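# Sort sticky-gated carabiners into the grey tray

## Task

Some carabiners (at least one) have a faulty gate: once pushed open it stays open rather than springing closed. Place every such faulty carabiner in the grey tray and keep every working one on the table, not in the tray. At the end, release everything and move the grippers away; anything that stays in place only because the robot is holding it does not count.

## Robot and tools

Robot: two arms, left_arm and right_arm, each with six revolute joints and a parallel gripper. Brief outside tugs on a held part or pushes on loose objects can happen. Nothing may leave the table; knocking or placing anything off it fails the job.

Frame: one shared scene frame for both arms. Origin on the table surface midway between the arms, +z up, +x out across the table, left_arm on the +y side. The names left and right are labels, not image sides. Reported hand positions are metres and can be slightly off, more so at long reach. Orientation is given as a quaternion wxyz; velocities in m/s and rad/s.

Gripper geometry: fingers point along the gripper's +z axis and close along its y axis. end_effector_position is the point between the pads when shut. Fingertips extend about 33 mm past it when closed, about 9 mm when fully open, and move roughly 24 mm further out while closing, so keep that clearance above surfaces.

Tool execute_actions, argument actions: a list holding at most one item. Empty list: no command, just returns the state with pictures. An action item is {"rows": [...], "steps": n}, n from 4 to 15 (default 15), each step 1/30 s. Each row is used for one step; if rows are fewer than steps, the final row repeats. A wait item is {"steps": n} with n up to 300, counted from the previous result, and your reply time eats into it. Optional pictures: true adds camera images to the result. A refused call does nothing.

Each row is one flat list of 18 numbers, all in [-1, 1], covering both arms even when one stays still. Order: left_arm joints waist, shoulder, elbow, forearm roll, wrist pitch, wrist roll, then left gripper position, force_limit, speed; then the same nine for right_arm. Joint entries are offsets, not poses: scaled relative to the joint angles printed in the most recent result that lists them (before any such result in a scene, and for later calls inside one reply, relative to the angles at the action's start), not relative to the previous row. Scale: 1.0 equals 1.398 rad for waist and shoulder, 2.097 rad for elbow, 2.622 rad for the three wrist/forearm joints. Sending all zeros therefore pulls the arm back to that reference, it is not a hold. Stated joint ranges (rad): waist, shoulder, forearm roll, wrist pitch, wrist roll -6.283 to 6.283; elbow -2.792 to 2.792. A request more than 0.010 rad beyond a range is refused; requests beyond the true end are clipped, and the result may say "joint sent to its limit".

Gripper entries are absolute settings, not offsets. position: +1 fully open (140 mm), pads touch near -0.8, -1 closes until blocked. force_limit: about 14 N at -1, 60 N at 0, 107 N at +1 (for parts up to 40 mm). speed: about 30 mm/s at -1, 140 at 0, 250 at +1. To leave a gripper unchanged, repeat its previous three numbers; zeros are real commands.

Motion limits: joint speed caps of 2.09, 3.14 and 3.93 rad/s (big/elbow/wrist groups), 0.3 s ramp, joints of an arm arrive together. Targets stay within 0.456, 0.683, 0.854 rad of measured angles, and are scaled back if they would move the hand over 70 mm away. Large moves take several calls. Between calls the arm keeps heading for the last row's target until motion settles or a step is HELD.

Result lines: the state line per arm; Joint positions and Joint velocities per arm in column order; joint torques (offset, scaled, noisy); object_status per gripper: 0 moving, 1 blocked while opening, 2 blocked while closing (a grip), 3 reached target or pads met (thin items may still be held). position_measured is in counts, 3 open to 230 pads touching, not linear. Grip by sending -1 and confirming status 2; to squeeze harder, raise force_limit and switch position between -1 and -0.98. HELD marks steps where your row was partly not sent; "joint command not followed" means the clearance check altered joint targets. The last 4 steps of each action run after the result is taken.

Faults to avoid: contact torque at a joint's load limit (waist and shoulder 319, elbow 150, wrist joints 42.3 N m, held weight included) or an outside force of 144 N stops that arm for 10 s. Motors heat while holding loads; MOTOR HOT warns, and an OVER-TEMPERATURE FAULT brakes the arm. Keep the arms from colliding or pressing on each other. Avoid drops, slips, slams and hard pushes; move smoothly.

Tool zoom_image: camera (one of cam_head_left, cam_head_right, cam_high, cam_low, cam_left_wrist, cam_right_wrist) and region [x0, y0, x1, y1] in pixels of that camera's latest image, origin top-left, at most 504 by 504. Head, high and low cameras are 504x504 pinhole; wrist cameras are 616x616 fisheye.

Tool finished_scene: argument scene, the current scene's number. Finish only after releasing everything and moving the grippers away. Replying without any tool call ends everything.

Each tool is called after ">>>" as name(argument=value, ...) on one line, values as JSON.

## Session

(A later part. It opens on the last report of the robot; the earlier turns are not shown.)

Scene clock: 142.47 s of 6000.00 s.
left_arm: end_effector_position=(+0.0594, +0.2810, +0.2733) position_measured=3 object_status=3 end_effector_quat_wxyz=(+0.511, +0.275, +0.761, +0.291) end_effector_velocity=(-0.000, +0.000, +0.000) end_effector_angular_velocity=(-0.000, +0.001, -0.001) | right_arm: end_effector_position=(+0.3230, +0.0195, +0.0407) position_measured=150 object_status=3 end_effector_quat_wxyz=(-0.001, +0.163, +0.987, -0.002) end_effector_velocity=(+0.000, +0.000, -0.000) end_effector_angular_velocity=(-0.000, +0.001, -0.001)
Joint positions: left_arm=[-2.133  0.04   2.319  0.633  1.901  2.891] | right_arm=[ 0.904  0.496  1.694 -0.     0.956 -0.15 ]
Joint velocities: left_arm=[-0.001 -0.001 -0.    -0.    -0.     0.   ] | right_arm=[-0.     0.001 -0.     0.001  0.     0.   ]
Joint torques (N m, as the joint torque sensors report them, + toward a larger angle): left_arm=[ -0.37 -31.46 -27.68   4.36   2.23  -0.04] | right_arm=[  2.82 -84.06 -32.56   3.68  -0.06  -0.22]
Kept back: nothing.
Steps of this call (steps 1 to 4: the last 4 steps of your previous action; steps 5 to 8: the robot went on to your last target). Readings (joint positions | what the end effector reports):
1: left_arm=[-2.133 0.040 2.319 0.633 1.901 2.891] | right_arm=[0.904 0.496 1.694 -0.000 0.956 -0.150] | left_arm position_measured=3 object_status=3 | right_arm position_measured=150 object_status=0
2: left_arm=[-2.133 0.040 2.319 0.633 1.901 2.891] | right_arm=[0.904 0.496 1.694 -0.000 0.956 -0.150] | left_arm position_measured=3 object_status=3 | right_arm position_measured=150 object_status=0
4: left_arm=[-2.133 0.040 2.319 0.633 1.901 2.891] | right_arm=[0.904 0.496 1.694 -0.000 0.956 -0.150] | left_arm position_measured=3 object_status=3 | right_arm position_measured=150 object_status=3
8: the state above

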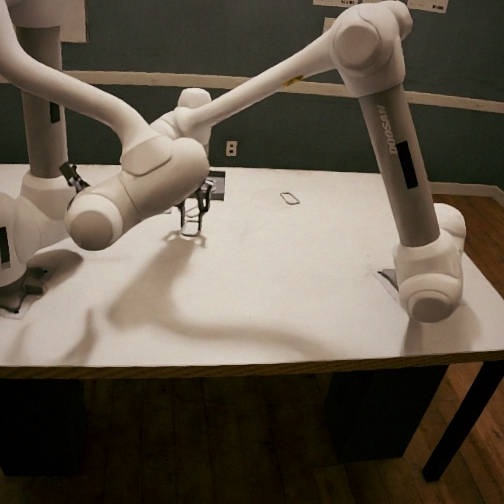

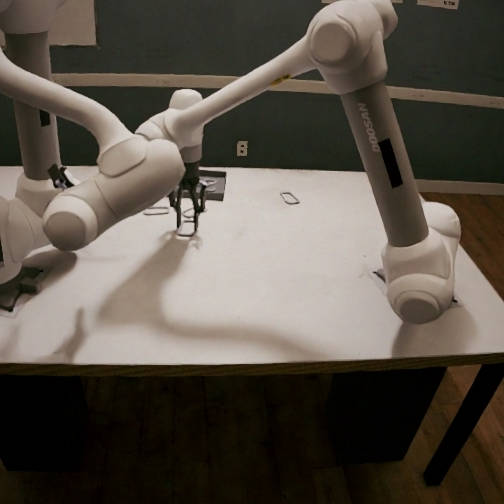

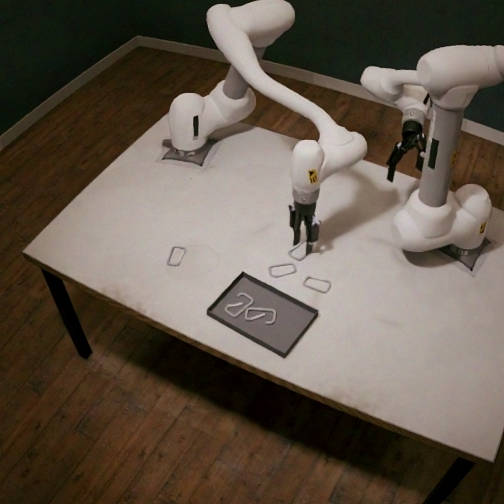

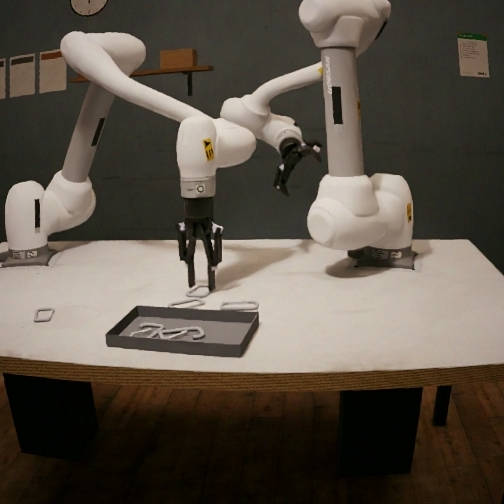

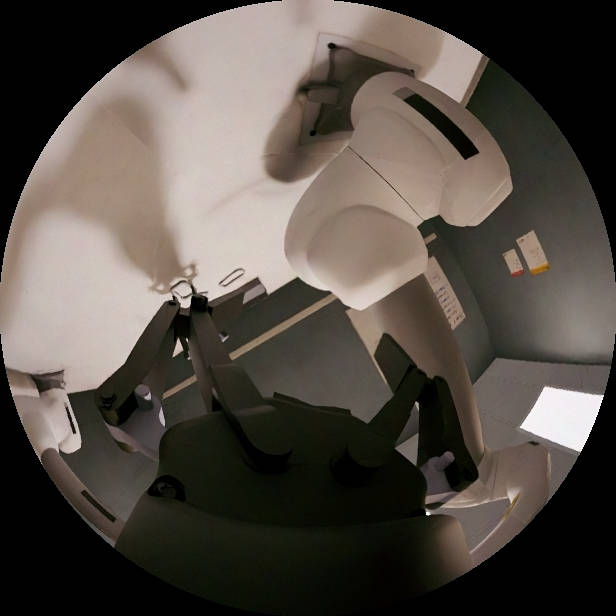

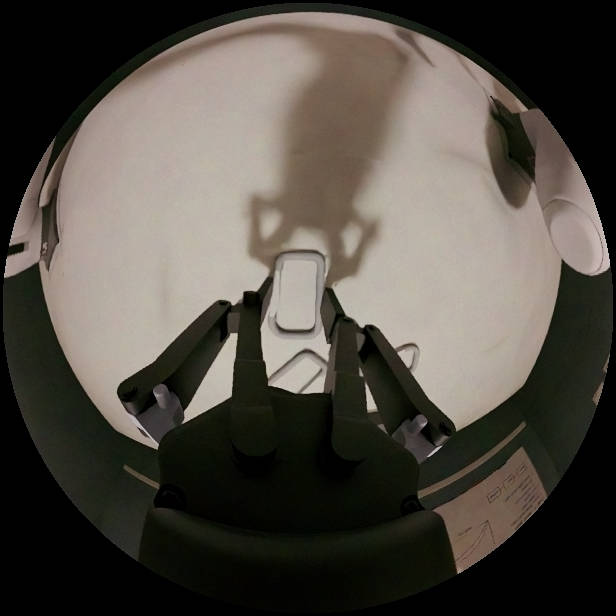

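>>> execute_actions(actions=[{"rows":[[0,0,0,0,0,0,1,0,0,0,0.0003,0.0001,0,-0.0003,0,-0.17,0,-0.8],[0,0,0,0,0,0,1,0,0,0,0.0003,0.0001,0,-0.0003,0,-0.17,0,-0.8],[0,0,0,0,0,0,1,0,0,0,0.0003,0.0001,0,-0.0003,0,-0.17,0,-0.8],[0,0,0,0,0,0,1,0,0,0,0.0003,0.0001,0,-0.0003,0,-0.3,0,-0.8],[0,0,0,0,0,0,1,0,0,0,0.0003,0.0001,0,-0.0003,0,-0.3,0,-0.8],[0,0,0,0,0,0,1,0,0,0,0.0003,0.0001,0,-0.0003,0,-0.3,0,-0.8],[0,0,0,0,0,0,1,0,0,0,0.0003,0.0001,0,-0.0003,0,-0.3,0,-0.8],[0,0,0,0,0,0,1,0,0,0,0,0,0,0,0,-0.3,0,-0.8]],"steps":15}])

>>> execute_actions(actions=[{"steps":8}], pictures=true)

>>> zoom_image(camera="cam_right_wrist", region=[200, 200, 400, 400])

Scene clock: 143.03 s of 6000.00 s.
left_arm: end_effector_position=(+0.0594, +0.2810, +0.2733) position_measured=3 object_status=3 end_effector_quat_wxyz=(+0.511, +0.275, +0.761, +0.291) end_effector_velocity=(-0.001, +0.000, -0.000) end_effector_angular_velocity=(+0.002, +0.000, -0.001) | right_arm: end_effector_position=(+0.3231, +0.0198, +0.0406) position_measured=167 object_status=0 end_effector_quat_wxyz=(-0.001, +0.163, +0.987, -0.002) end_effector_velocity=(-0.001, -0.001, +0.001) end_effector_angular_velocity=(-0.004, +0.002, -0.001)
Joint positions: left_arm=[-2.133  0.04   2.319  0.633  1.901  2.891] | right_arm=[ 0.904  0.496  1.694 -0.     0.955 -0.15 ]
Joint velocities: left_arm=[-0.002  0.     0.    -0.001  0.     0.002] | right_arm=[ 0.    -0.001 -0.     0.     0.006  0.001]
Joint torques (N m, as the joint torque sensors report them, + toward a larger angle): left_arm=[ -1.31 -31.61 -27.83   4.38   2.31   0.12] | right_arm=[  2.35 -55.37  -9.13   3.86   2.64  -0.26]
Steps of this call (steps 1 to 6: the robot went on to your last target; steps 7 to 17: the first 11 steps of this action). Readings (joint positions | what the end effector reports):
7: left_arm=[-2.133 0.040 2.319 0.633 1.901 2.891] | right_arm=[0.904 0.496 1.694 -0.000 0.956 -0.150] | left_arm position_measured=3 object_status=3 | right_arm position_measured=150 object_status=3
8: left_arm=[-2.133 0.040 2.319 0.633 1.901 2.891] | right_arm=[0.904 0.496 1.694 -0.000 0.956 -0.150] | left_arm position_measured=3 object_status=3 | right_arm position_measured=150 object_status=3
10: left_arm=[-2.133 0.040 2.319 0.633 1.901 2.891] | right_arm=[0.904 0.496 1.694 -0.000 0.956 -0.150] | left_arm position_measured=3 object_status=3 | right_arm position_measured=150 object_status=0
14: left_arm=[-2.133 0.040 2.319 0.633 1.901 2.891] | right_arm=[0.904 0.496 1.694 -0.000 0.955 -0.150] | left_arm position_measured=3 object_status=3 | right_arm position_measured=160 object_status=0
17: the state above

Scene clock: 143.30 s of 6000.00 s.
left_arm: end_effector_position=(+0.0594, +0.2810, +0.2733) position_measured=3 object_status=3 end_effector_quat_wxyz=(+0.511, +0.275, +0.761, +0.291) end_effector_velocity=(+0.000, +0.000, +0.000) end_effector_angular_velocity=(-0.000, +0.001, +0.001) | right_arm: end_effector_position=(+0.3230, +0.0195, +0.0407) position_measured=167 object_status=3 end_effector_quat_wxyz=(-0.001, +0.163, +0.987, -0.002) end_effector_velocity=(+0.000, +0.000, +0.000) end_effector_angular_velocity=(+0.001, -0.000, +0.000)
Joint positions: left_arm=[-2.133  0.04   2.319  0.633  1.901  2.891] | right_arm=[ 0.904  0.496  1.694 -0.     0.956 -0.15 ]
Joint velocities: left_arm=[ 0.001 -0.001  0.     0.    -0.     0.001] | right_arm=[-0.    -0.    -0.001  0.    -0.    -0.   ]
Joint torques (N m, as the joint torque sensors report them, + toward a larger angle): left_arm=[ -0.3  -30.77 -27.67   4.38   2.27   0.04] | right_arm=[  3.79 -55.61 -10.99   3.92   3.4   -0.42]
Kept back: nothing.
Steps of this call (steps 1 to 4: the last 4 steps of your previous action; steps 5 to 8: the robot went on to your last target). Readings (joint positions | what the end effector reports):
1: left_arm=[-2.133 0.040 2.319 0.633 1.901 2.891] | right_arm=[0.904 0.496 1.694 -0.000 0.956 -0.150] | left_arm position_measured=3 object_status=3 | right_arm position_measured=167 object_status=0
2: left_arm=[-2.133 0.040 2.319 0.633 1.901 2.891] | right_arm=[0.904 0.496 1.694 -0.000 0.956 -0.150] | left_arm position_measured=3 object_status=3 | right_arm position_measured=167 object_status=0
4: left_arm=[-2.133 0.040 2.319 0.633 1.901 2.891] | right_arm=[0.904 0.496 1.694 -0.000 0.956 -0.150] | left_arm position_measured=3 object_status=3 | right_arm position_measured=167 object_status=0
8: the state above

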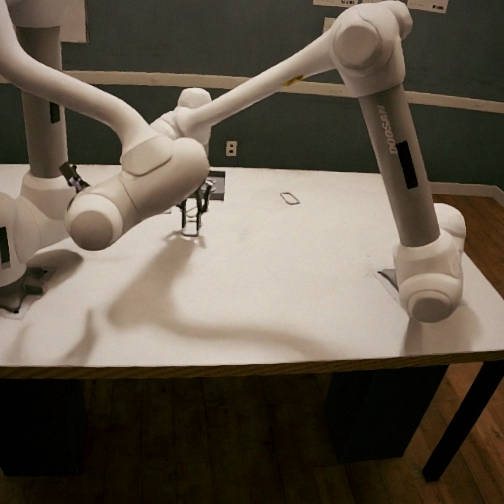

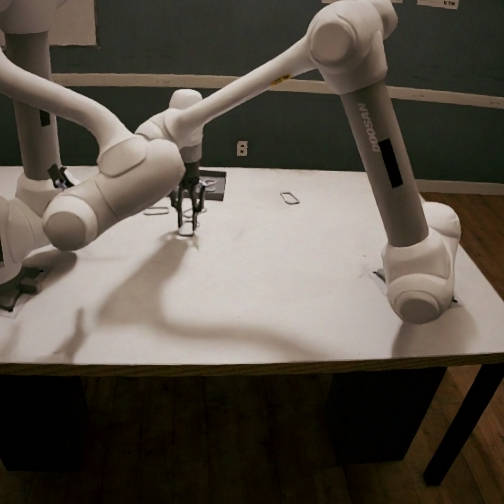

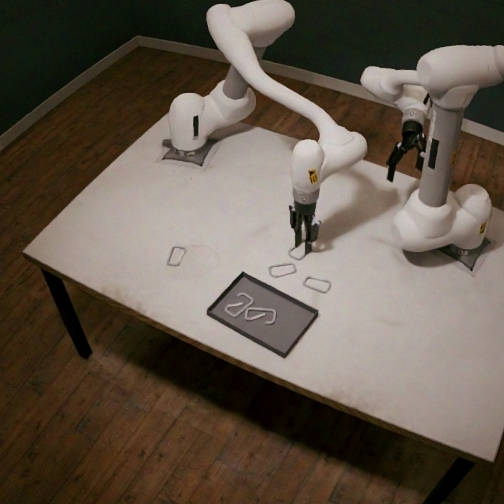

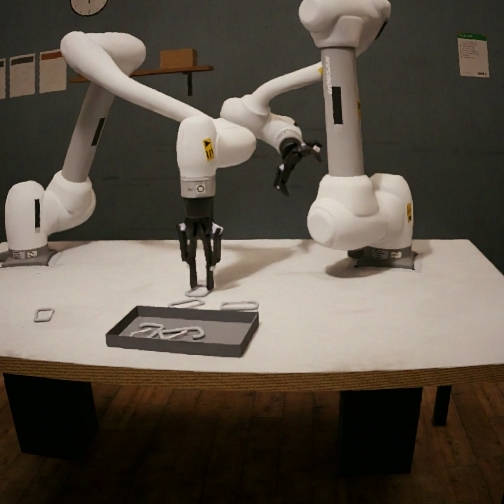

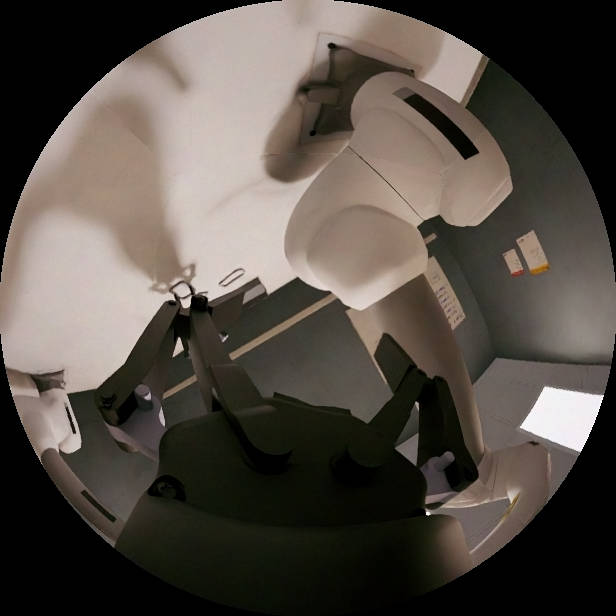

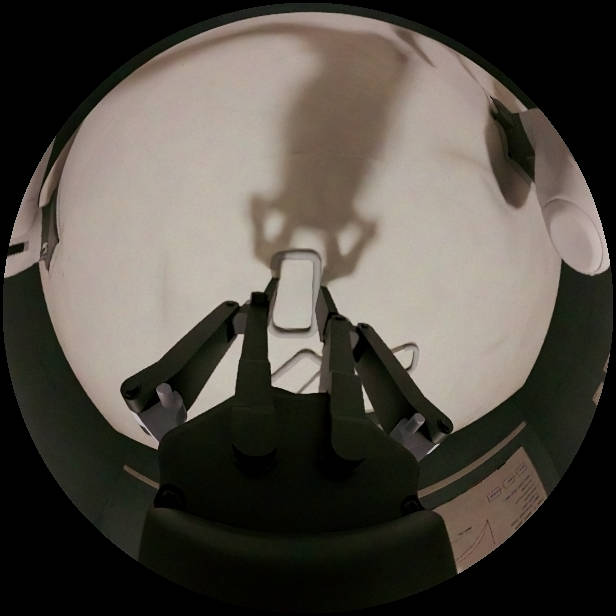

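Region (200, 200, 400, 400) of cam_right_wrist's 616x616 image, scaled by 2.520, with more detail than that image has.

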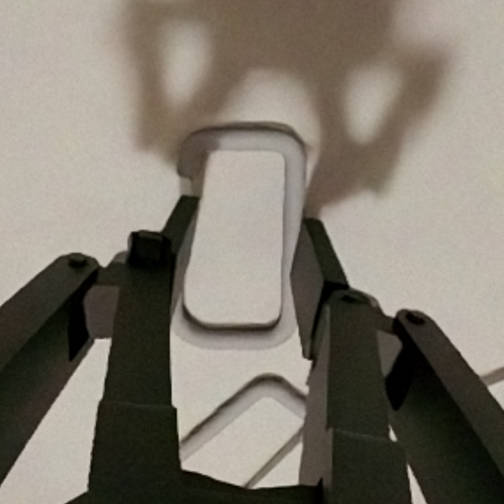

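>>> execute_actions(actions=[{"rows":[[0,0,0,0,0,0,1,0,0,0,-0.001,-0.0005,0,0.001,0,0,0,-0.3],[0,0,0,0,0,0,1,0,0,0,-0.001,-0.0005,0,0.001,0,0,0,-0.3],[0,0,0,0,0,0,1,0,0,0,-0.001,-0.0005,0,0.001,0,0,0,-0.3],[0,0,0,0,0,0,1,0,0,0,-0.001,-0.0005,0,0.001,0,0,0,-0.3],[0,0,0,0,0,0,1,0,0,0,-0.001,-0.0005,0,0.001,0,0,0,-0.3],[0,0,0,0,0,0,1,0,0,0,-0.001,-0.0005,0,0.001,0,0,0,-0.3],[0,0,0,0,0,0,1,0,0,0,-0.001,-0.0005,0,0.001,0,0,0,-0.3],[0,0,0,0,0,0,1,0,0,0,0.0018,0.0009,0,-0.0017,0,0,0,-0.3]],"steps":15}])

>>> execute_actions(actions=[{"steps":8}], pictures=true)

>>> zoom_image(camera="cam_right_wrist", region=[200, 200, 400, 400])

Scene clock: 144.07 s of 6000.00 s.
left_arm: end_effector_position=(+0.0594, +0.2810, +0.2733) position_measured=3 object_status=3 end_effector_quat_wxyz=(+0.511, +0.275, +0.761, +0.291) end_effector_velocity=(+0.000, +0.000, -0.000) end_effector_angular_velocity=(-0.000, +0.000, +0.001) | right_arm: end_effector_position=(+0.3230, +0.0195, +0.0394) position_measured=129 object_status=0 end_effector_quat_wxyz=(-0.001, +0.163, +0.987, -0.002) end_effector_velocity=(-0.000, +0.000, -0.020) end_effector_angular_velocity=(+0.000, +0.001, +0.000)
Joint positions: left_arm=[-2.133  0.04   2.319  0.633  1.901  2.891] | right_arm=[ 0.904  0.497  1.695 -0.     0.954 -0.15 ]
Joint velocities: left_arm=[ 0.     0.    -0.    -0.001  0.    -0.   ] | right_arm=[ 0.     0.019  0.013  0.001 -0.032 -0.001]
Joint torques (N m, as the joint torque sensors report them, + toward a larger angle): left_arm=[  0.06 -30.66 -27.71   4.35   2.26   0.03] | right_arm=[  4.79 -89.59 -34.48   4.03   0.05  -0.19]
Steps of this call (steps 1 to 12: the robot went on to your last target; steps 13 to 23: the first 11 steps of this action). Readings (joint positions | what the end effector reports):
13: left_arm=[-2.133 0.040 2.319 0.633 1.901 2.891] | right_arm=[0.904 0.496 1.694 -0.000 0.956 -0.150] | left_arm position_measured=3 object_status=3 | right_arm position_measured=167 object_status=0
14: left_arm=[-2.133 0.040 2.319 0.633 1.901 2.891] | right_arm=[0.904 0.496 1.694 -0.000 0.957 -0.150] | left_arm position_measured=3 object_status=3 | right_arm position_measured=165 object_status=0
16: left_arm=[-2.133 0.040 2.319 0.633 1.901 2.891] | right_arm=[0.904 0.496 1.694 -0.000 0.958 -0.150] | left_arm position_measured=3 object_status=3 | right_arm position_measured=153 object_status=0
20: left_arm=[-2.133 0.040 2.319 0.633 1.901 2.891] | right_arm=[0.904 0.495 1.693 -0.000 0.959 -0.150] | left_arm position_measured=3 object_status=3 | right_arm position_measured=131 object_status=0
23: the state above

Scene clock: 144.33 s of 6000.00 s.
left_arm: end_effector_position=(+0.0594, +0.2810, +0.2733) position_measured=3 object_status=3 end_effector_quat_wxyz=(+0.511, +0.275, +0.761, +0.291) end_effector_velocity=(+0.000, -0.000, -0.000) end_effector_angular_velocity=(+0.001, -0.001, +0.000) | right_arm: end_effector_position=(+0.3230, +0.0195, +0.0380) position_measured=129 object_status=3 end_effector_quat_wxyz=(-0.001, +0.163, +0.987, -0.002) end_effector_velocity=(-0.000, +0.000, -0.002) end_effector_angular_velocity=(-0.002, +0.001, -0.000)
Joint positions: left_arm=[-2.133  0.04   2.319  0.633  1.901  2.891] | right_arm=[ 0.904  0.499  1.696 -0.     0.952 -0.15 ]
Joint velocities: left_arm=[ 0.     0.001  0.     0.    -0.     0.   ] | right_arm=[-0.     0.003 -0.     0.    -0.    -0.   ]
Joint torques (N m, as the joint torque sensors report them, + toward a larger angle): left_arm=[ -0.52 -30.82 -27.79   4.35   2.14  -0.02] | right_arm=[  2.22 -84.05 -31.88   3.65   0.04  -0.23]
Kept back: nothing.
Steps of this call (steps 1 to 4: the last 4 steps of your previous action; steps 5 to 8: the robot went on to your last target). Readings (joint positions | what the end effector reports):
1: left_arm=[-2.133 0.040 2.319 0.633 1.901 2.891] | right_arm=[0.904 0.498 1.695 -0.000 0.953 -0.150] | left_arm position_measured=3 object_status=3 | right_arm position_measured=129 object_status=0
2: left_arm=[-2.133 0.040 2.319 0.633 1.901 2.891] | right_arm=[0.904 0.498 1.695 -0.000 0.953 -0.150] | left_arm position_measured=3 object_status=3 | right_arm position_measured=129 object_status=0
4: left_arm=[-2.133 0.040 2.319 0.633 1.901 2.891] | right_arm=[0.904 0.499 1.695 -0.000 0.952 -0.150] | left_arm position_measured=3 object_status=3 | right_arm position_measured=129 object_status=3
8: the state above

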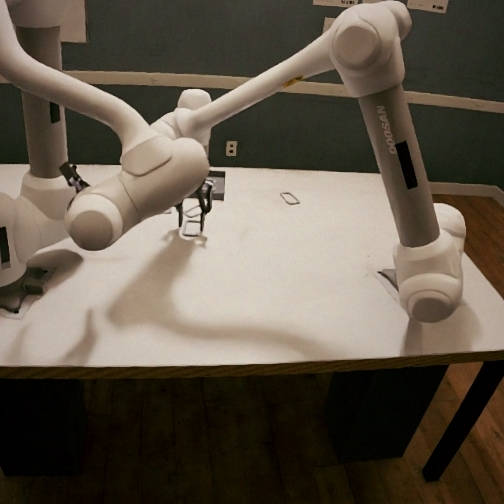

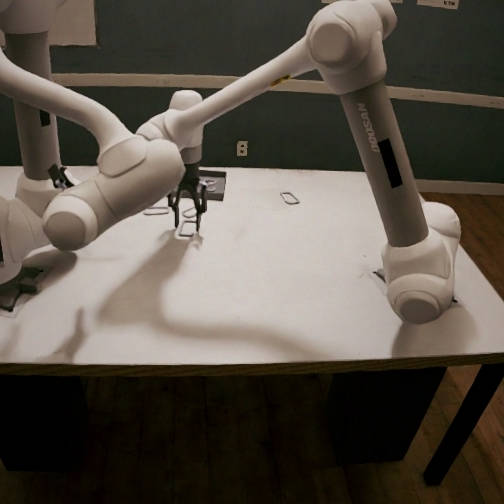

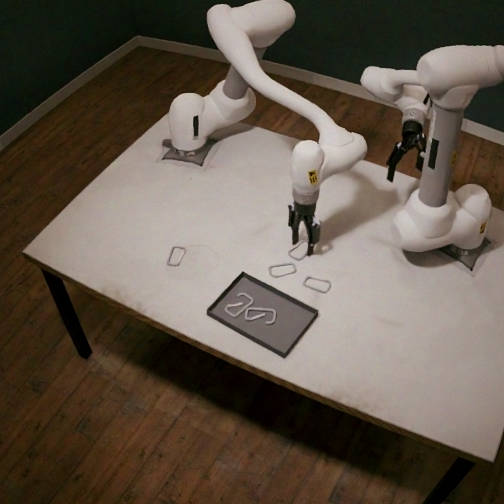

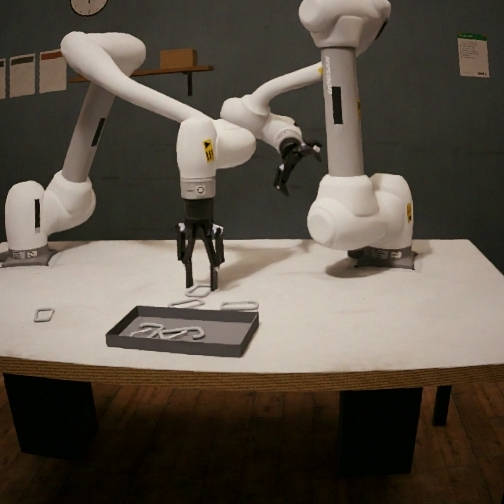

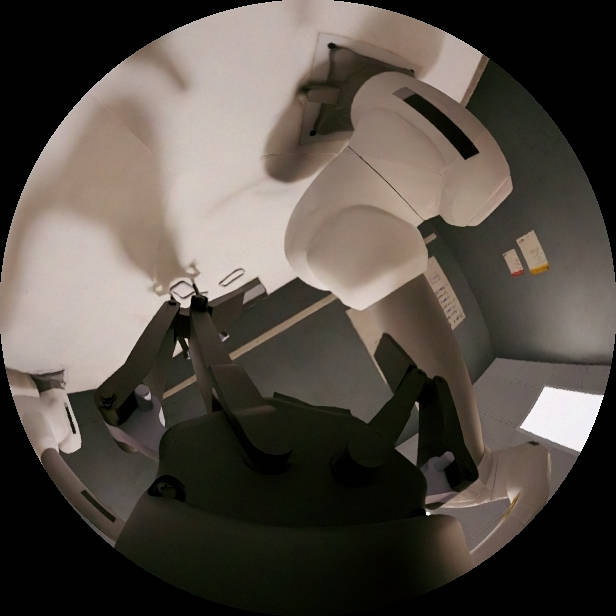

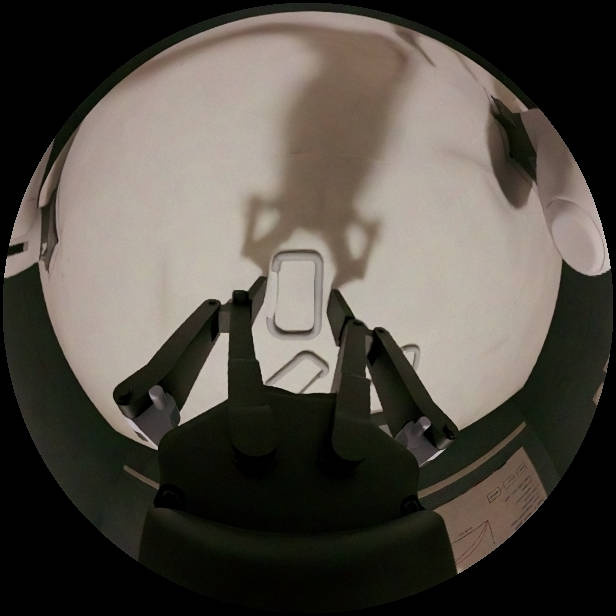

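Region (200, 200, 400, 400) of cam_right_wrist's 616x616 image, scaled by 2.520, with more detail than that image has.

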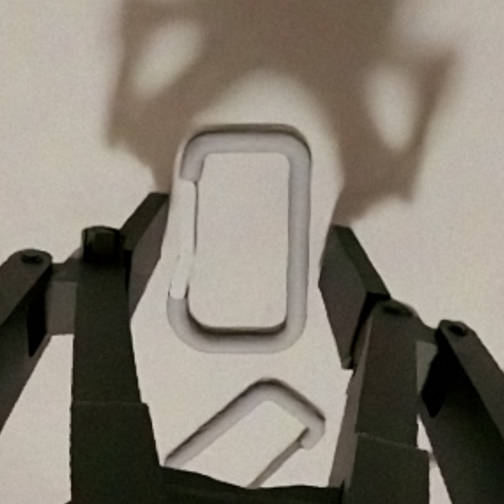

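No contact at .038. Descend further in steps.

>>> execute_actions(actions=[{"rows":[[0,0,0,0,0,0,1,0,0,0,0.0005,0.0002,0,-0.0004,0,0,0,-0.3],[0,0,0,0,0,0,1,0,0,0,0.0009,0.0004,0,-0.0008,0,0,0,-0.3],[0,0,0,0,0,0,1,0,0,0,0.0013,0.0006,0,-0.0011,0,0,0,-0.3],[0,0,0,0,0,0,1,0,0,0,0.0017,0.0008,0,-0.0015,0,0,0,-0.3]],"steps":15}])

>>> execute_actions(actions=[{"steps":8}])

Scene clock: 144.83 s of 6000.00 s.
left_arm: end_effector_position=(+0.0594, +0.2810, +0.2733) position_measured=3 object_status=3 end_effector_quat_wxyz=(+0.511, +0.275, +0.761, +0.291) end_effector_velocity=(-0.001, -0.000, +0.000) end_effector_angular_velocity=(+0.001, +0.000, -0.004) | right_arm: end_effector_position=(+0.3230, +0.0194, +0.0355) position_measured=129 object_status=3 end_effector_quat_wxyz=(-0.001, +0.163, +0.987, -0.002) end_effector_velocity=(-0.000, -0.001, -0.003) end_effector_angular_velocity=(-0.002, +0.001, -0.001)
Joint positions: left_arm=[-2.133  0.04   2.319  0.633  1.901  2.891] | right_arm=[ 0.904  0.501  1.697 -0.     0.948 -0.15 ]
Joint velocities: left_arm=[-0.003 -0.     0.     0.     0.     0.001] | right_arm=[ 0.     0.002  0.002 -0.    -0.002  0.001]
Joint torques (N m, as the joint torque sensors report them, + toward a larger angle): left_arm=[  0.07 -30.87 -27.69   4.27   2.22   0.07] | right_arm=[  3.08 -84.84 -32.77   3.49  -0.48  -0.2 ]
Steps of this call (steps 1 to 4: the robot went on to your last target; steps 5 to 15: the first 11 steps of this action). Readings (joint positions | what the end effector reports):
5: left_arm=[-2.133 0.040 2.319 0.633 1.901 2.891] | right_arm=[0.904 0.499 1.696 -0.000 0.952 -0.150] | left_arm position_measured=3 object_status=3 | right_arm position_measured=129 object_status=3
6: left_arm=[-2.133 0.040 2.319 0.633 1.901 2.891] | right_arm=[0.904 0.499 1.696 -0.000 0.951 -0.150] | left_arm position_measured=3 object_status=3 | right_arm position_measured=129 object_status=3
8: left_arm=[-2.133 0.040 2.319 0.633 1.901 2.891] | right_arm=[0.904 0.500 1.696 -0.000 0.950 -0.150] | left_arm position_measured=3 object_status=3 | right_arm position_measured=129 object_status=3
12: left_arm=[-2.133 0.040 2.319 0.633 1.901 2.891] | right_arm=[0.904 0.501 1.697 -0.000 0.948 -0.150] | left_arm position_measured=3 object_status=3 | right_arm position_measured=129 object_status=3
15: the state above

Scene clock: 145.10 s of 6000.00 s.
left_arm: end_effector_position=(+0.0594, +0.2810, +0.2733) position_measured=3 object_status=3 end_effector_quat_wxyz=(+0.511, +0.275, +0.761, +0.291) end_effector_velocity=(+0.000, -0.000, +0.000) end_effector_angular_velocity=(+0.001, +0.000, -0.000) | right_arm: end_effector_position=(+0.3230, +0.0194, +0.0355) position_measured=129 object_status=3 end_effector_quat_wxyz=(-0.001, +0.163, +0.987, -0.002) end_effector_velocity=(+0.000, +0.000, +0.001) end_effector_angular_velocity=(+0.001, -0.000, -0.001)
Joint positions: left_arm=[-2.133  0.04   2.319  0.633  1.901  2.891] | right_arm=[ 0.904  0.501  1.697 -0.     0.948 -0.15 ]
Joint velocities: left_arm=[ 0.    -0.     0.     0.    -0.     0.001] | right_arm=[-0.    -0.001 -0.     0.     0.     0.001]
Joint torques (N m, as the joint torque sensors report them, + toward a larger angle): left_arm=[  0.15 -31.44 -27.75   4.41   2.24   0.  ] | right_arm=[  2.62 -83.36 -32.37   3.42  -0.28  -0.4 ]
Kept back: nothing.
Steps of this call (steps 1 to 4: the last 4 steps of your previous action; steps 5 to 8: the robot went on to your last target). Readings (joint positions | what the end effector reports):
1: left_arm=[-2.133 0.040 2.319 0.633 1.901 2.891] | right_arm=[0.904 0.501 1.697 -0.000 0.948 -0.150] | left_arm position_measured=3 object_status=3 | right_arm position_measured=129 object_status=3
2: left_arm=[-2.133 0.040 2.319 0.633 1.901 2.891] | right_arm=[0.904 0.501 1.697 -0.000 0.948 -0.150] | left_arm position_measured=3 object_status=3 | right_arm position_measured=129 object_status=3
4: left_arm=[-2.133 0.040 2.319 0.633 1.901 2.891] | right_arm=[0.904 0.501 1.697 -0.000 0.948 -0.150] | left_arm position_measured=3 object_status=3 | right_arm position_measured=129 object_status=3
8: the state above

>>> execute_actions(actions=[{"rows":[[0,0,0,0,0,0,1,0,0,0,0,0,0,0,0,-0.45,-0.3,-0.5]],"steps":15}])

>>> execute_actions(actions=[{"steps":8}], pictures=true)

>>> zoom_image(camera="cam_right_wrist", region=[200, 200, 400, 400])

Scene clock: 145.67 s of 6000.00 s.
left_arm: end_effector_position=(+0.0594, +0.2810, +0.2733) position_measured=3 object_status=3 end_effector_quat_wxyz=(+0.511, +0.275, +0.761, +0.291) end_effector_velocity=(+0.000, +0.000, -0.000) end_effector_angular_velocity=(+0.002, +0.000, +0.002) | right_arm: end_effector_position=(+0.3230, +0.0195, +0.0355) position_measured=149 object_status=0 end_effector_quat_wxyz=(-0.001, +0.163, +0.987, -0.002) end_effector_velocity=(-0.001, +0.000, -0.000) end_effector_angular_velocity=(+0.000, +0.001, -0.000)
Joint positions: left_arm=[-2.133  0.04   2.319  0.633  1.901  2.891] | right_arm=[ 0.904  0.501  1.697 -0.     0.948 -0.15 ]
Joint velocities: left_arm=[ 0.001  0.001  0.    -0.001  0.     0.001] | right_arm=[ 0.001  0.    -0.     0.001  0.     0.001]
Joint torques (N m, as the joint torque sensors report them, + toward a larger angle): left_arm=[  0.08 -31.34 -27.85   4.34   2.14   0.01] | right_arm=[  3.6  -60.97 -18.28   3.55  -0.23  -0.25]
Steps of this call (steps 1 to 6: the robot went on to your last target; steps 7 to 17: the first 11 steps of this action). Readings (joint positions | what the end effector reports):
7: left_arm=[-2.133 0.040 2.319 0.633 1.901 2.891] | right_arm=[0.904 0.501 1.697 -0.000 0.948 -0.150] | left_arm position_measured=3 object_status=3 | right_arm position_measured=129 object_status=0
8: left_arm=[-2.133 0.040 2.319 0.633 1.901 2.891] | right_arm=[0.904 0.501 1.697 -0.000 0.948 -0.150] | left_arm position_measured=3 object_status=3 | right_arm position_measured=130 object_status=0
10: left_arm=[-2.133 0.040 2.319 0.633 1.901 2.891] | right_arm=[0.904 0.501 1.697 -0.000 0.948 -0.150] | left_arm position_measured=3 object_status=3 | right_arm position_measured=139 object_status=0
14: left_arm=[-2.133 0.040 2.319 0.633 1.901 2.891] | right_arm=[0.904 0.501 1.697 -0.000 0.948 -0.150] | left_arm position_measured=3 object_status=3 | right_arm position_measured=149 object_status=0
17: the state above

Scene clock: 145.93 s of 6000.00 s.
left_arm: end_effector_position=(+0.0594, +0.2810, +0.2733) position_measured=3 object_status=3 end_effector_quat_wxyz=(+0.511, +0.275, +0.761, +0.291) end_effector_velocity=(-0.000, +0.000, +0.000) end_effector_angular_velocity=(-0.000, +0.001, -0.000) | right_arm: end_effector_position=(+0.3230, +0.0195, +0.0355) position_measured=149 object_status=2 end_effector_quat_wxyz=(-0.001, +0.163, +0.987, -0.002) end_effector_velocity=(-0.000, +0.000, +0.001) end_effector_angular_velocity=(+0.001, -0.000, +0.000)
Joint positions: left_arm=[-2.133  0.04   2.319  0.633  1.901  2.891] | right_arm=[ 0.904  0.501  1.697 -0.     0.948 -0.15 ]
Joint velocities: left_arm=[-0.001 -0.001 -0.    -0.001  0.    -0.   ] | right_arm=[ 0.    -0.001  0.     0.    -0.    -0.   ]
Joint torques (N m, as the joint torque sensors report them, + toward a larger angle): left_arm=[ -0.09 -31.28 -27.83   4.28   2.2    0.04] | right_arm=[  2.31 -60.36 -17.12   3.73  -0.44   0.02]
Kept back: nothing.
Steps of this call (steps 1 to 4: the last 4 steps of your previous action; steps 5 to 8: the robot went on to your last target). Readings (joint positions | what the end effector reports):
1: left_arm=[-2.133 0.040 2.319 0.633 1.901 2.891] | right_arm=[0.904 0.501 1.697 -0.000 0.948 -0.150] | left_arm position_measured=3 object_status=3 | right_arm position_measured=149 object_status=0
2: left_arm=[-2.133 0.040 2.319 0.633 1.901 2.891] | right_arm=[0.904 0.501 1.697 -0.000 0.948 -0.150] | left_arm position_measured=3 object_status=3 | right_arm position_measured=149 object_status=0
4: left_arm=[-2.133 0.040 2.319 0.633 1.901 2.891] | right_arm=[0.904 0.501 1.697 -0.000 0.948 -0.150] | left_arm position_measured=3 object_status=3 | right_arm position_measured=149 object_status=2
8: the state above

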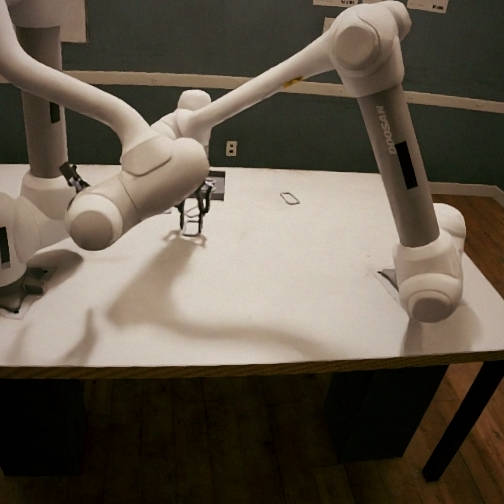

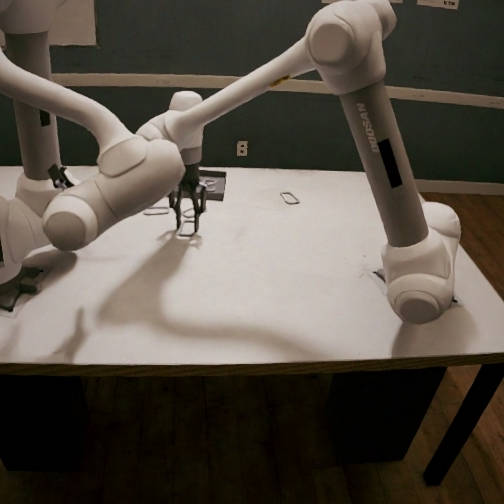

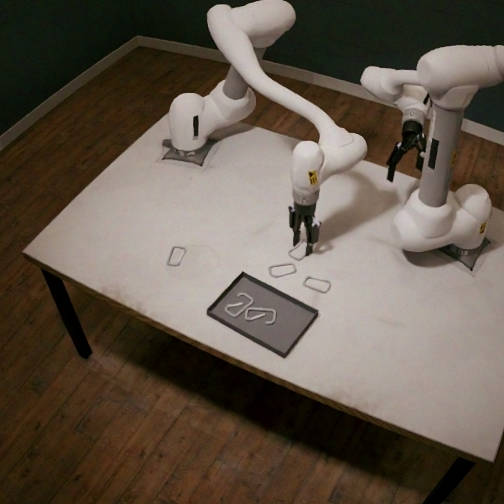

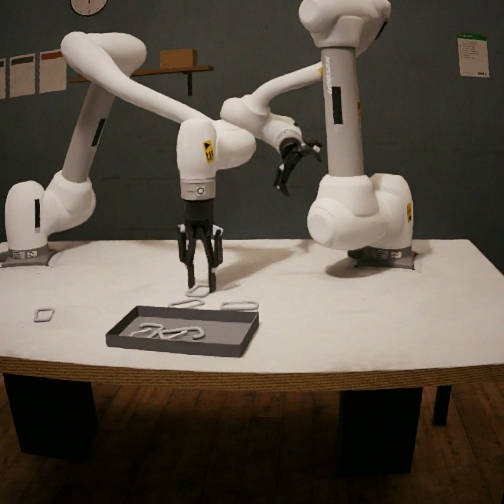

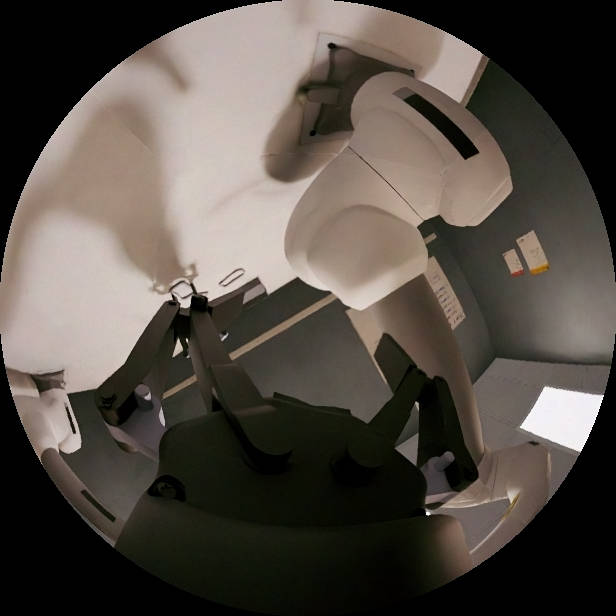

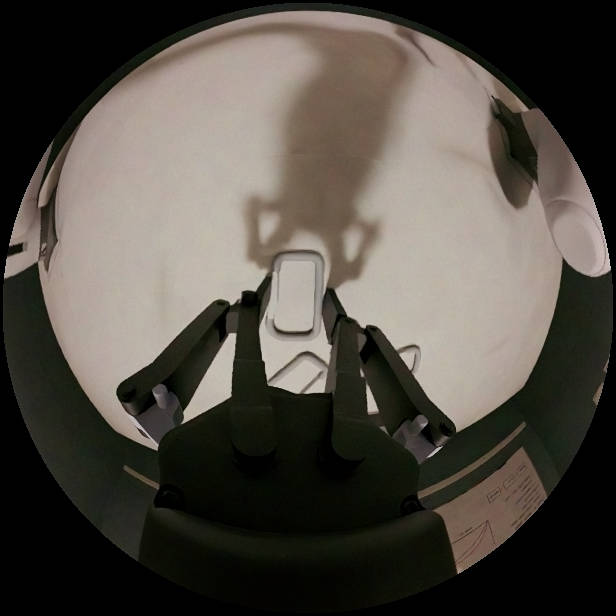

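Region (200, 200, 400, 400) of cam_right_wrist's 616x616 image, scaled by 2.520, with more detail than that image has.

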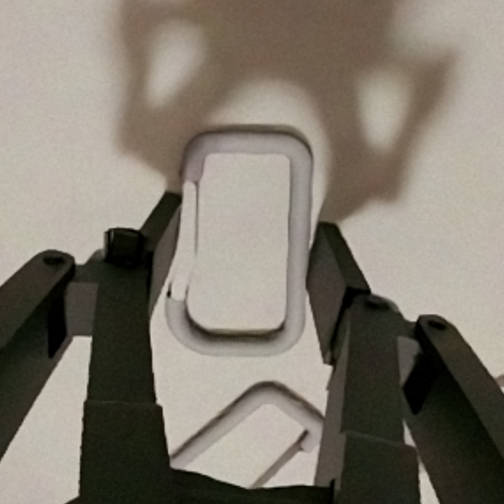

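>>> execute_actions(actions=[{"rows":[[0,0,0,0,0,0,1,0,0,0,-0.0006,-0.0003,0,0.0005,0,-0.45,-0.3,-0.5],[0,0,0,0,0,0,1,0,0,0,-0.0012,-0.0006,0,0.001,0,-0.45,-0.3,-0.5],[0,0,0,0,0,0,1,0,0,0,-0.0012,-0.0006,0,0.001,0,-0.45,-0.3,-0.5],[0,0,0,0,0,0,1,0,0,0,-0.0012,-0.0006,0,0.001,0,-0.47,0,-0.8]],"steps":15}])

>>> execute_actions(actions=[{"steps":10}], pictures=true)

>>> zoom_image(camera="cam_right_wrist", region=[200, 200, 400, 400])

Scene clock: 146.50 s of 6000.00 s.
left_arm: end_effector_position=(+0.0594, +0.2810, +0.2733) position_measured=3 object_status=3 end_effector_quat_wxyz=(+0.511, +0.275, +0.761, +0.291) end_effector_velocity=(-0.000, +0.000, -0.000) end_effector_angular_velocity=(-0.000, -0.000, +0.001) | right_arm: end_effector_position=(+0.3231, +0.0196, +0.0372) position_measured=178 object_status=0 end_effector_quat_wxyz=(-0.001, +0.163, +0.987, -0.002) end_effector_velocity=(-0.000, -0.000, -0.001) end_effector_angular_velocity=(-0.001, +0.001, +0.000)
Joint positions: left_arm=[-2.133  0.04   2.319  0.633  1.901  2.891] | right_arm=[ 0.904  0.5    1.696 -0.     0.95  -0.15 ]
Joint velocities: left_arm=[-0.     0.001  0.    -0.001  0.    -0.001] | right_arm=[ 0.     0.001 -0.     0.     0.    -0.   ]
Joint torques (N m, as the joint torque sensors report them, + toward a larger angle): left_arm=[ -0.39 -31.14 -27.69   4.36   2.18  -0.01] | right_arm=[  2.45 -67.12 -18.06   3.23   2.36  -0.3 ]
Steps of this call (steps 1 to 6: the robot went on to your last target; steps 7 to 17: the first 11 steps of this action). Readings (joint positions | what the end effector reports):
7: left_arm=[-2.133 0.040 2.319 0.633 1.901 2.891] | right_arm=[0.904 0.501 1.697 -0.000 0.948 -0.150] | left_arm position_measured=3 object_status=3 | right_arm position_measured=149 object_status=2
8: left_arm=[-2.133 0.040 2.319 0.633 1.901 2.891] | right_arm=[0.904 0.501 1.697 -0.000 0.948 -0.150] | left_arm position_measured=3 object_status=3 | right_arm position_measured=149 object_status=2
10: left_arm=[-2.133 0.040 2.319 0.633 1.901 2.891] | right_arm=[0.904 0.501 1.697 -0.000 0.949 -0.150] | left_arm position_measured=3 object_status=3 | right_arm position_measured=150 object_status=0
14: left_arm=[-2.133 0.040 2.319 0.633 1.901 2.891] | right_arm=[0.904 0.500 1.696 -0.000 0.950 -0.150] | left_arm position_measured=3 object_status=3 | right_arm position_measured=178 object_status=0
17: the state above

Scene clock: 146.83 s of 6000.00 s.
left_arm: end_effector_position=(+0.0594, +0.2810, +0.2733) position_measured=3 object_status=3 end_effector_quat_wxyz=(+0.511, +0.275, +0.761, +0.291) end_effector_velocity=(+0.000, -0.000, +0.000) end_effector_angular_velocity=(-0.000, -0.000, +0.000) | right_arm: end_effector_position=(+0.3231, +0.0196, +0.0373) position_measured=178 object_status=2 end_effector_quat_wxyz=(-0.001, +0.163, +0.987, -0.002) end_effector_velocity=(-0.001, -0.000, -0.000) end_effector_angular_velocity=(-0.000, +0.001, +0.000)
Joint positions: left_arm=[-2.133  0.04   2.319  0.633  1.901  2.891] | right_arm=[ 0.904  0.5    1.696 -0.     0.95  -0.15 ]
Joint velocities: left_arm=[ 0.001  0.    -0.     0.001  0.    -0.   ] | right_arm=[ 0.     0.     0.     0.001  0.    -0.001]
Joint torques (N m, as the joint torque sensors report them, + toward a larger angle): left_arm=[ -1.04 -31.44 -28.02   4.3    2.26   0.06] | right_arm=[  2.88 -69.43 -19.63   3.24   1.9   -0.09]
Kept back: nothing.
Steps of this call (steps 1 to 4: the last 4 steps of your previous action; steps 5 to 10: the robot went on to your last target). Readings (joint positions | what the end effector reports):
1: left_arm=[-2.133 0.040 2.319 0.633 1.901 2.891] | right_arm=[0.904 0.500 1.696 -0.000 0.950 -0.150] | left_arm position_measured=3 object_status=3 | right_arm position_measured=178 object_status=2
2: left_arm=[-2.133 0.040 2.319 0.633 1.901 2.891] | right_arm=[0.904 0.500 1.696 -0.000 0.950 -0.150] | left_arm position_measured=3 object_status=3 | right_arm position_measured=178 object_status=2
4: left_arm=[-2.133 0.040 2.319 0.633 1.901 2.891] | right_arm=[0.904 0.500 1.696 -0.000 0.950 -0.150] | left_arm position_measured=3 object_status=3 | right_arm position_measured=178 object_status=2
8: left_arm=[-2.133 0.040 2.319 0.633 1.901 2.891] | right_arm=[0.904 0.500 1.696 -0.000 0.950 -0.150] | left_arm position_measured=3 object_status=3 | right_arm position_measured=178 object_status=2
10: the state above

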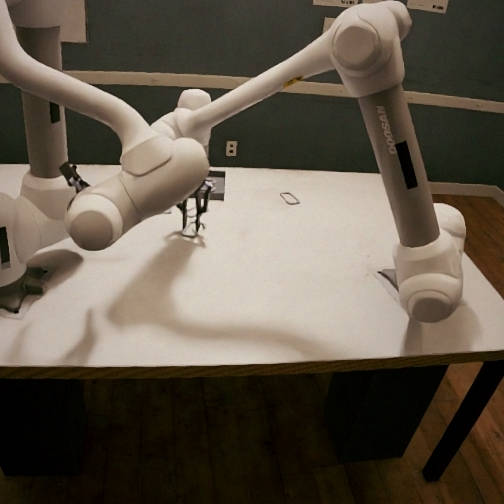

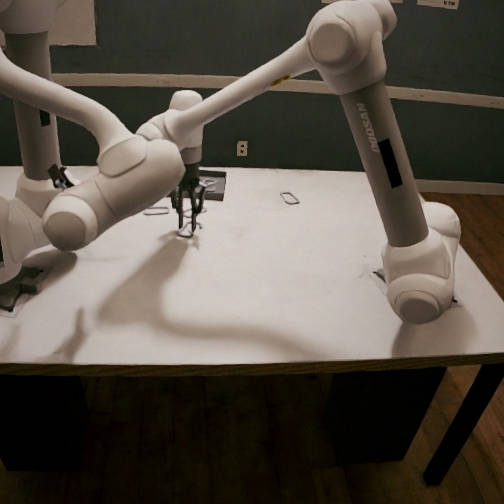

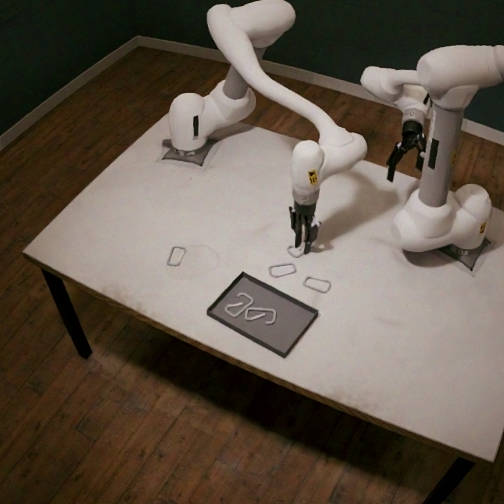

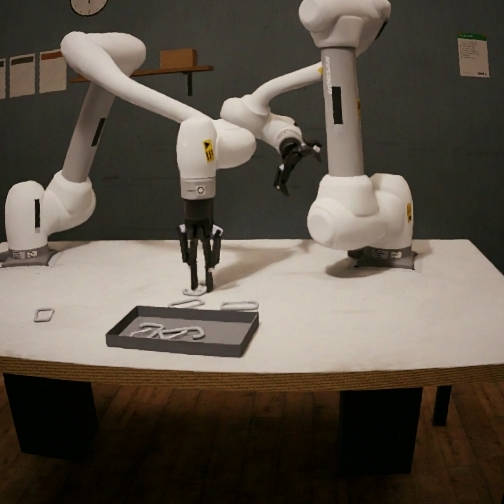

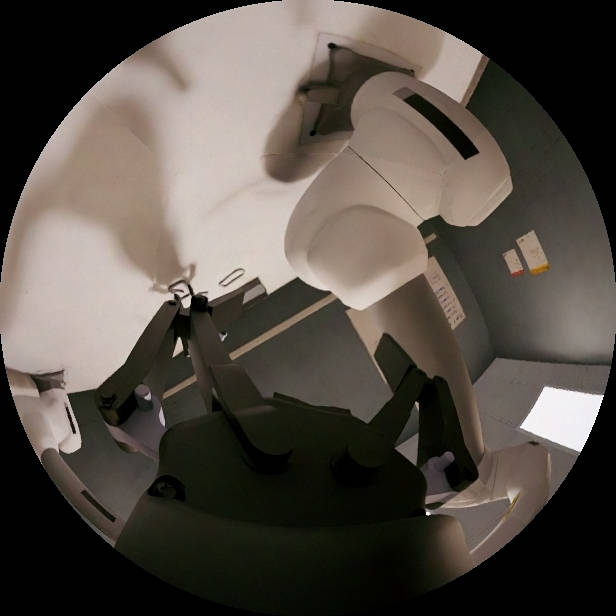

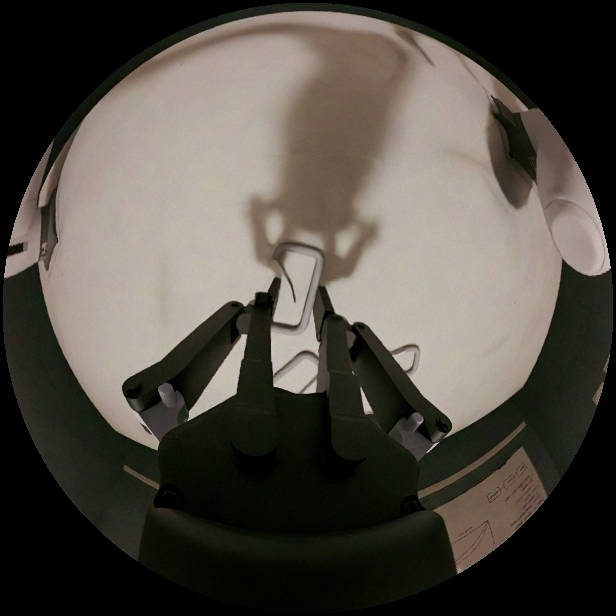

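Region (200, 200, 400, 400) of cam_right_wrist's 616x616 image, scaled by 2.520, with more detail than that image has.

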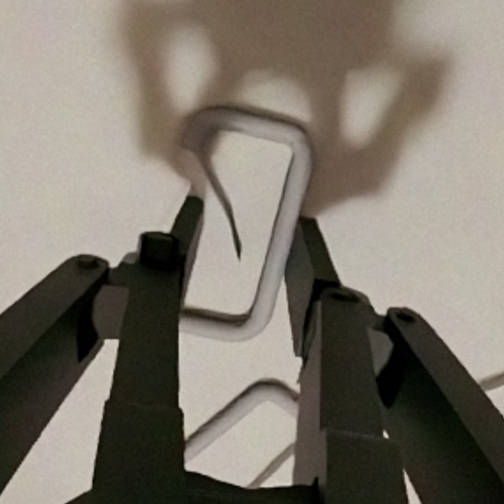

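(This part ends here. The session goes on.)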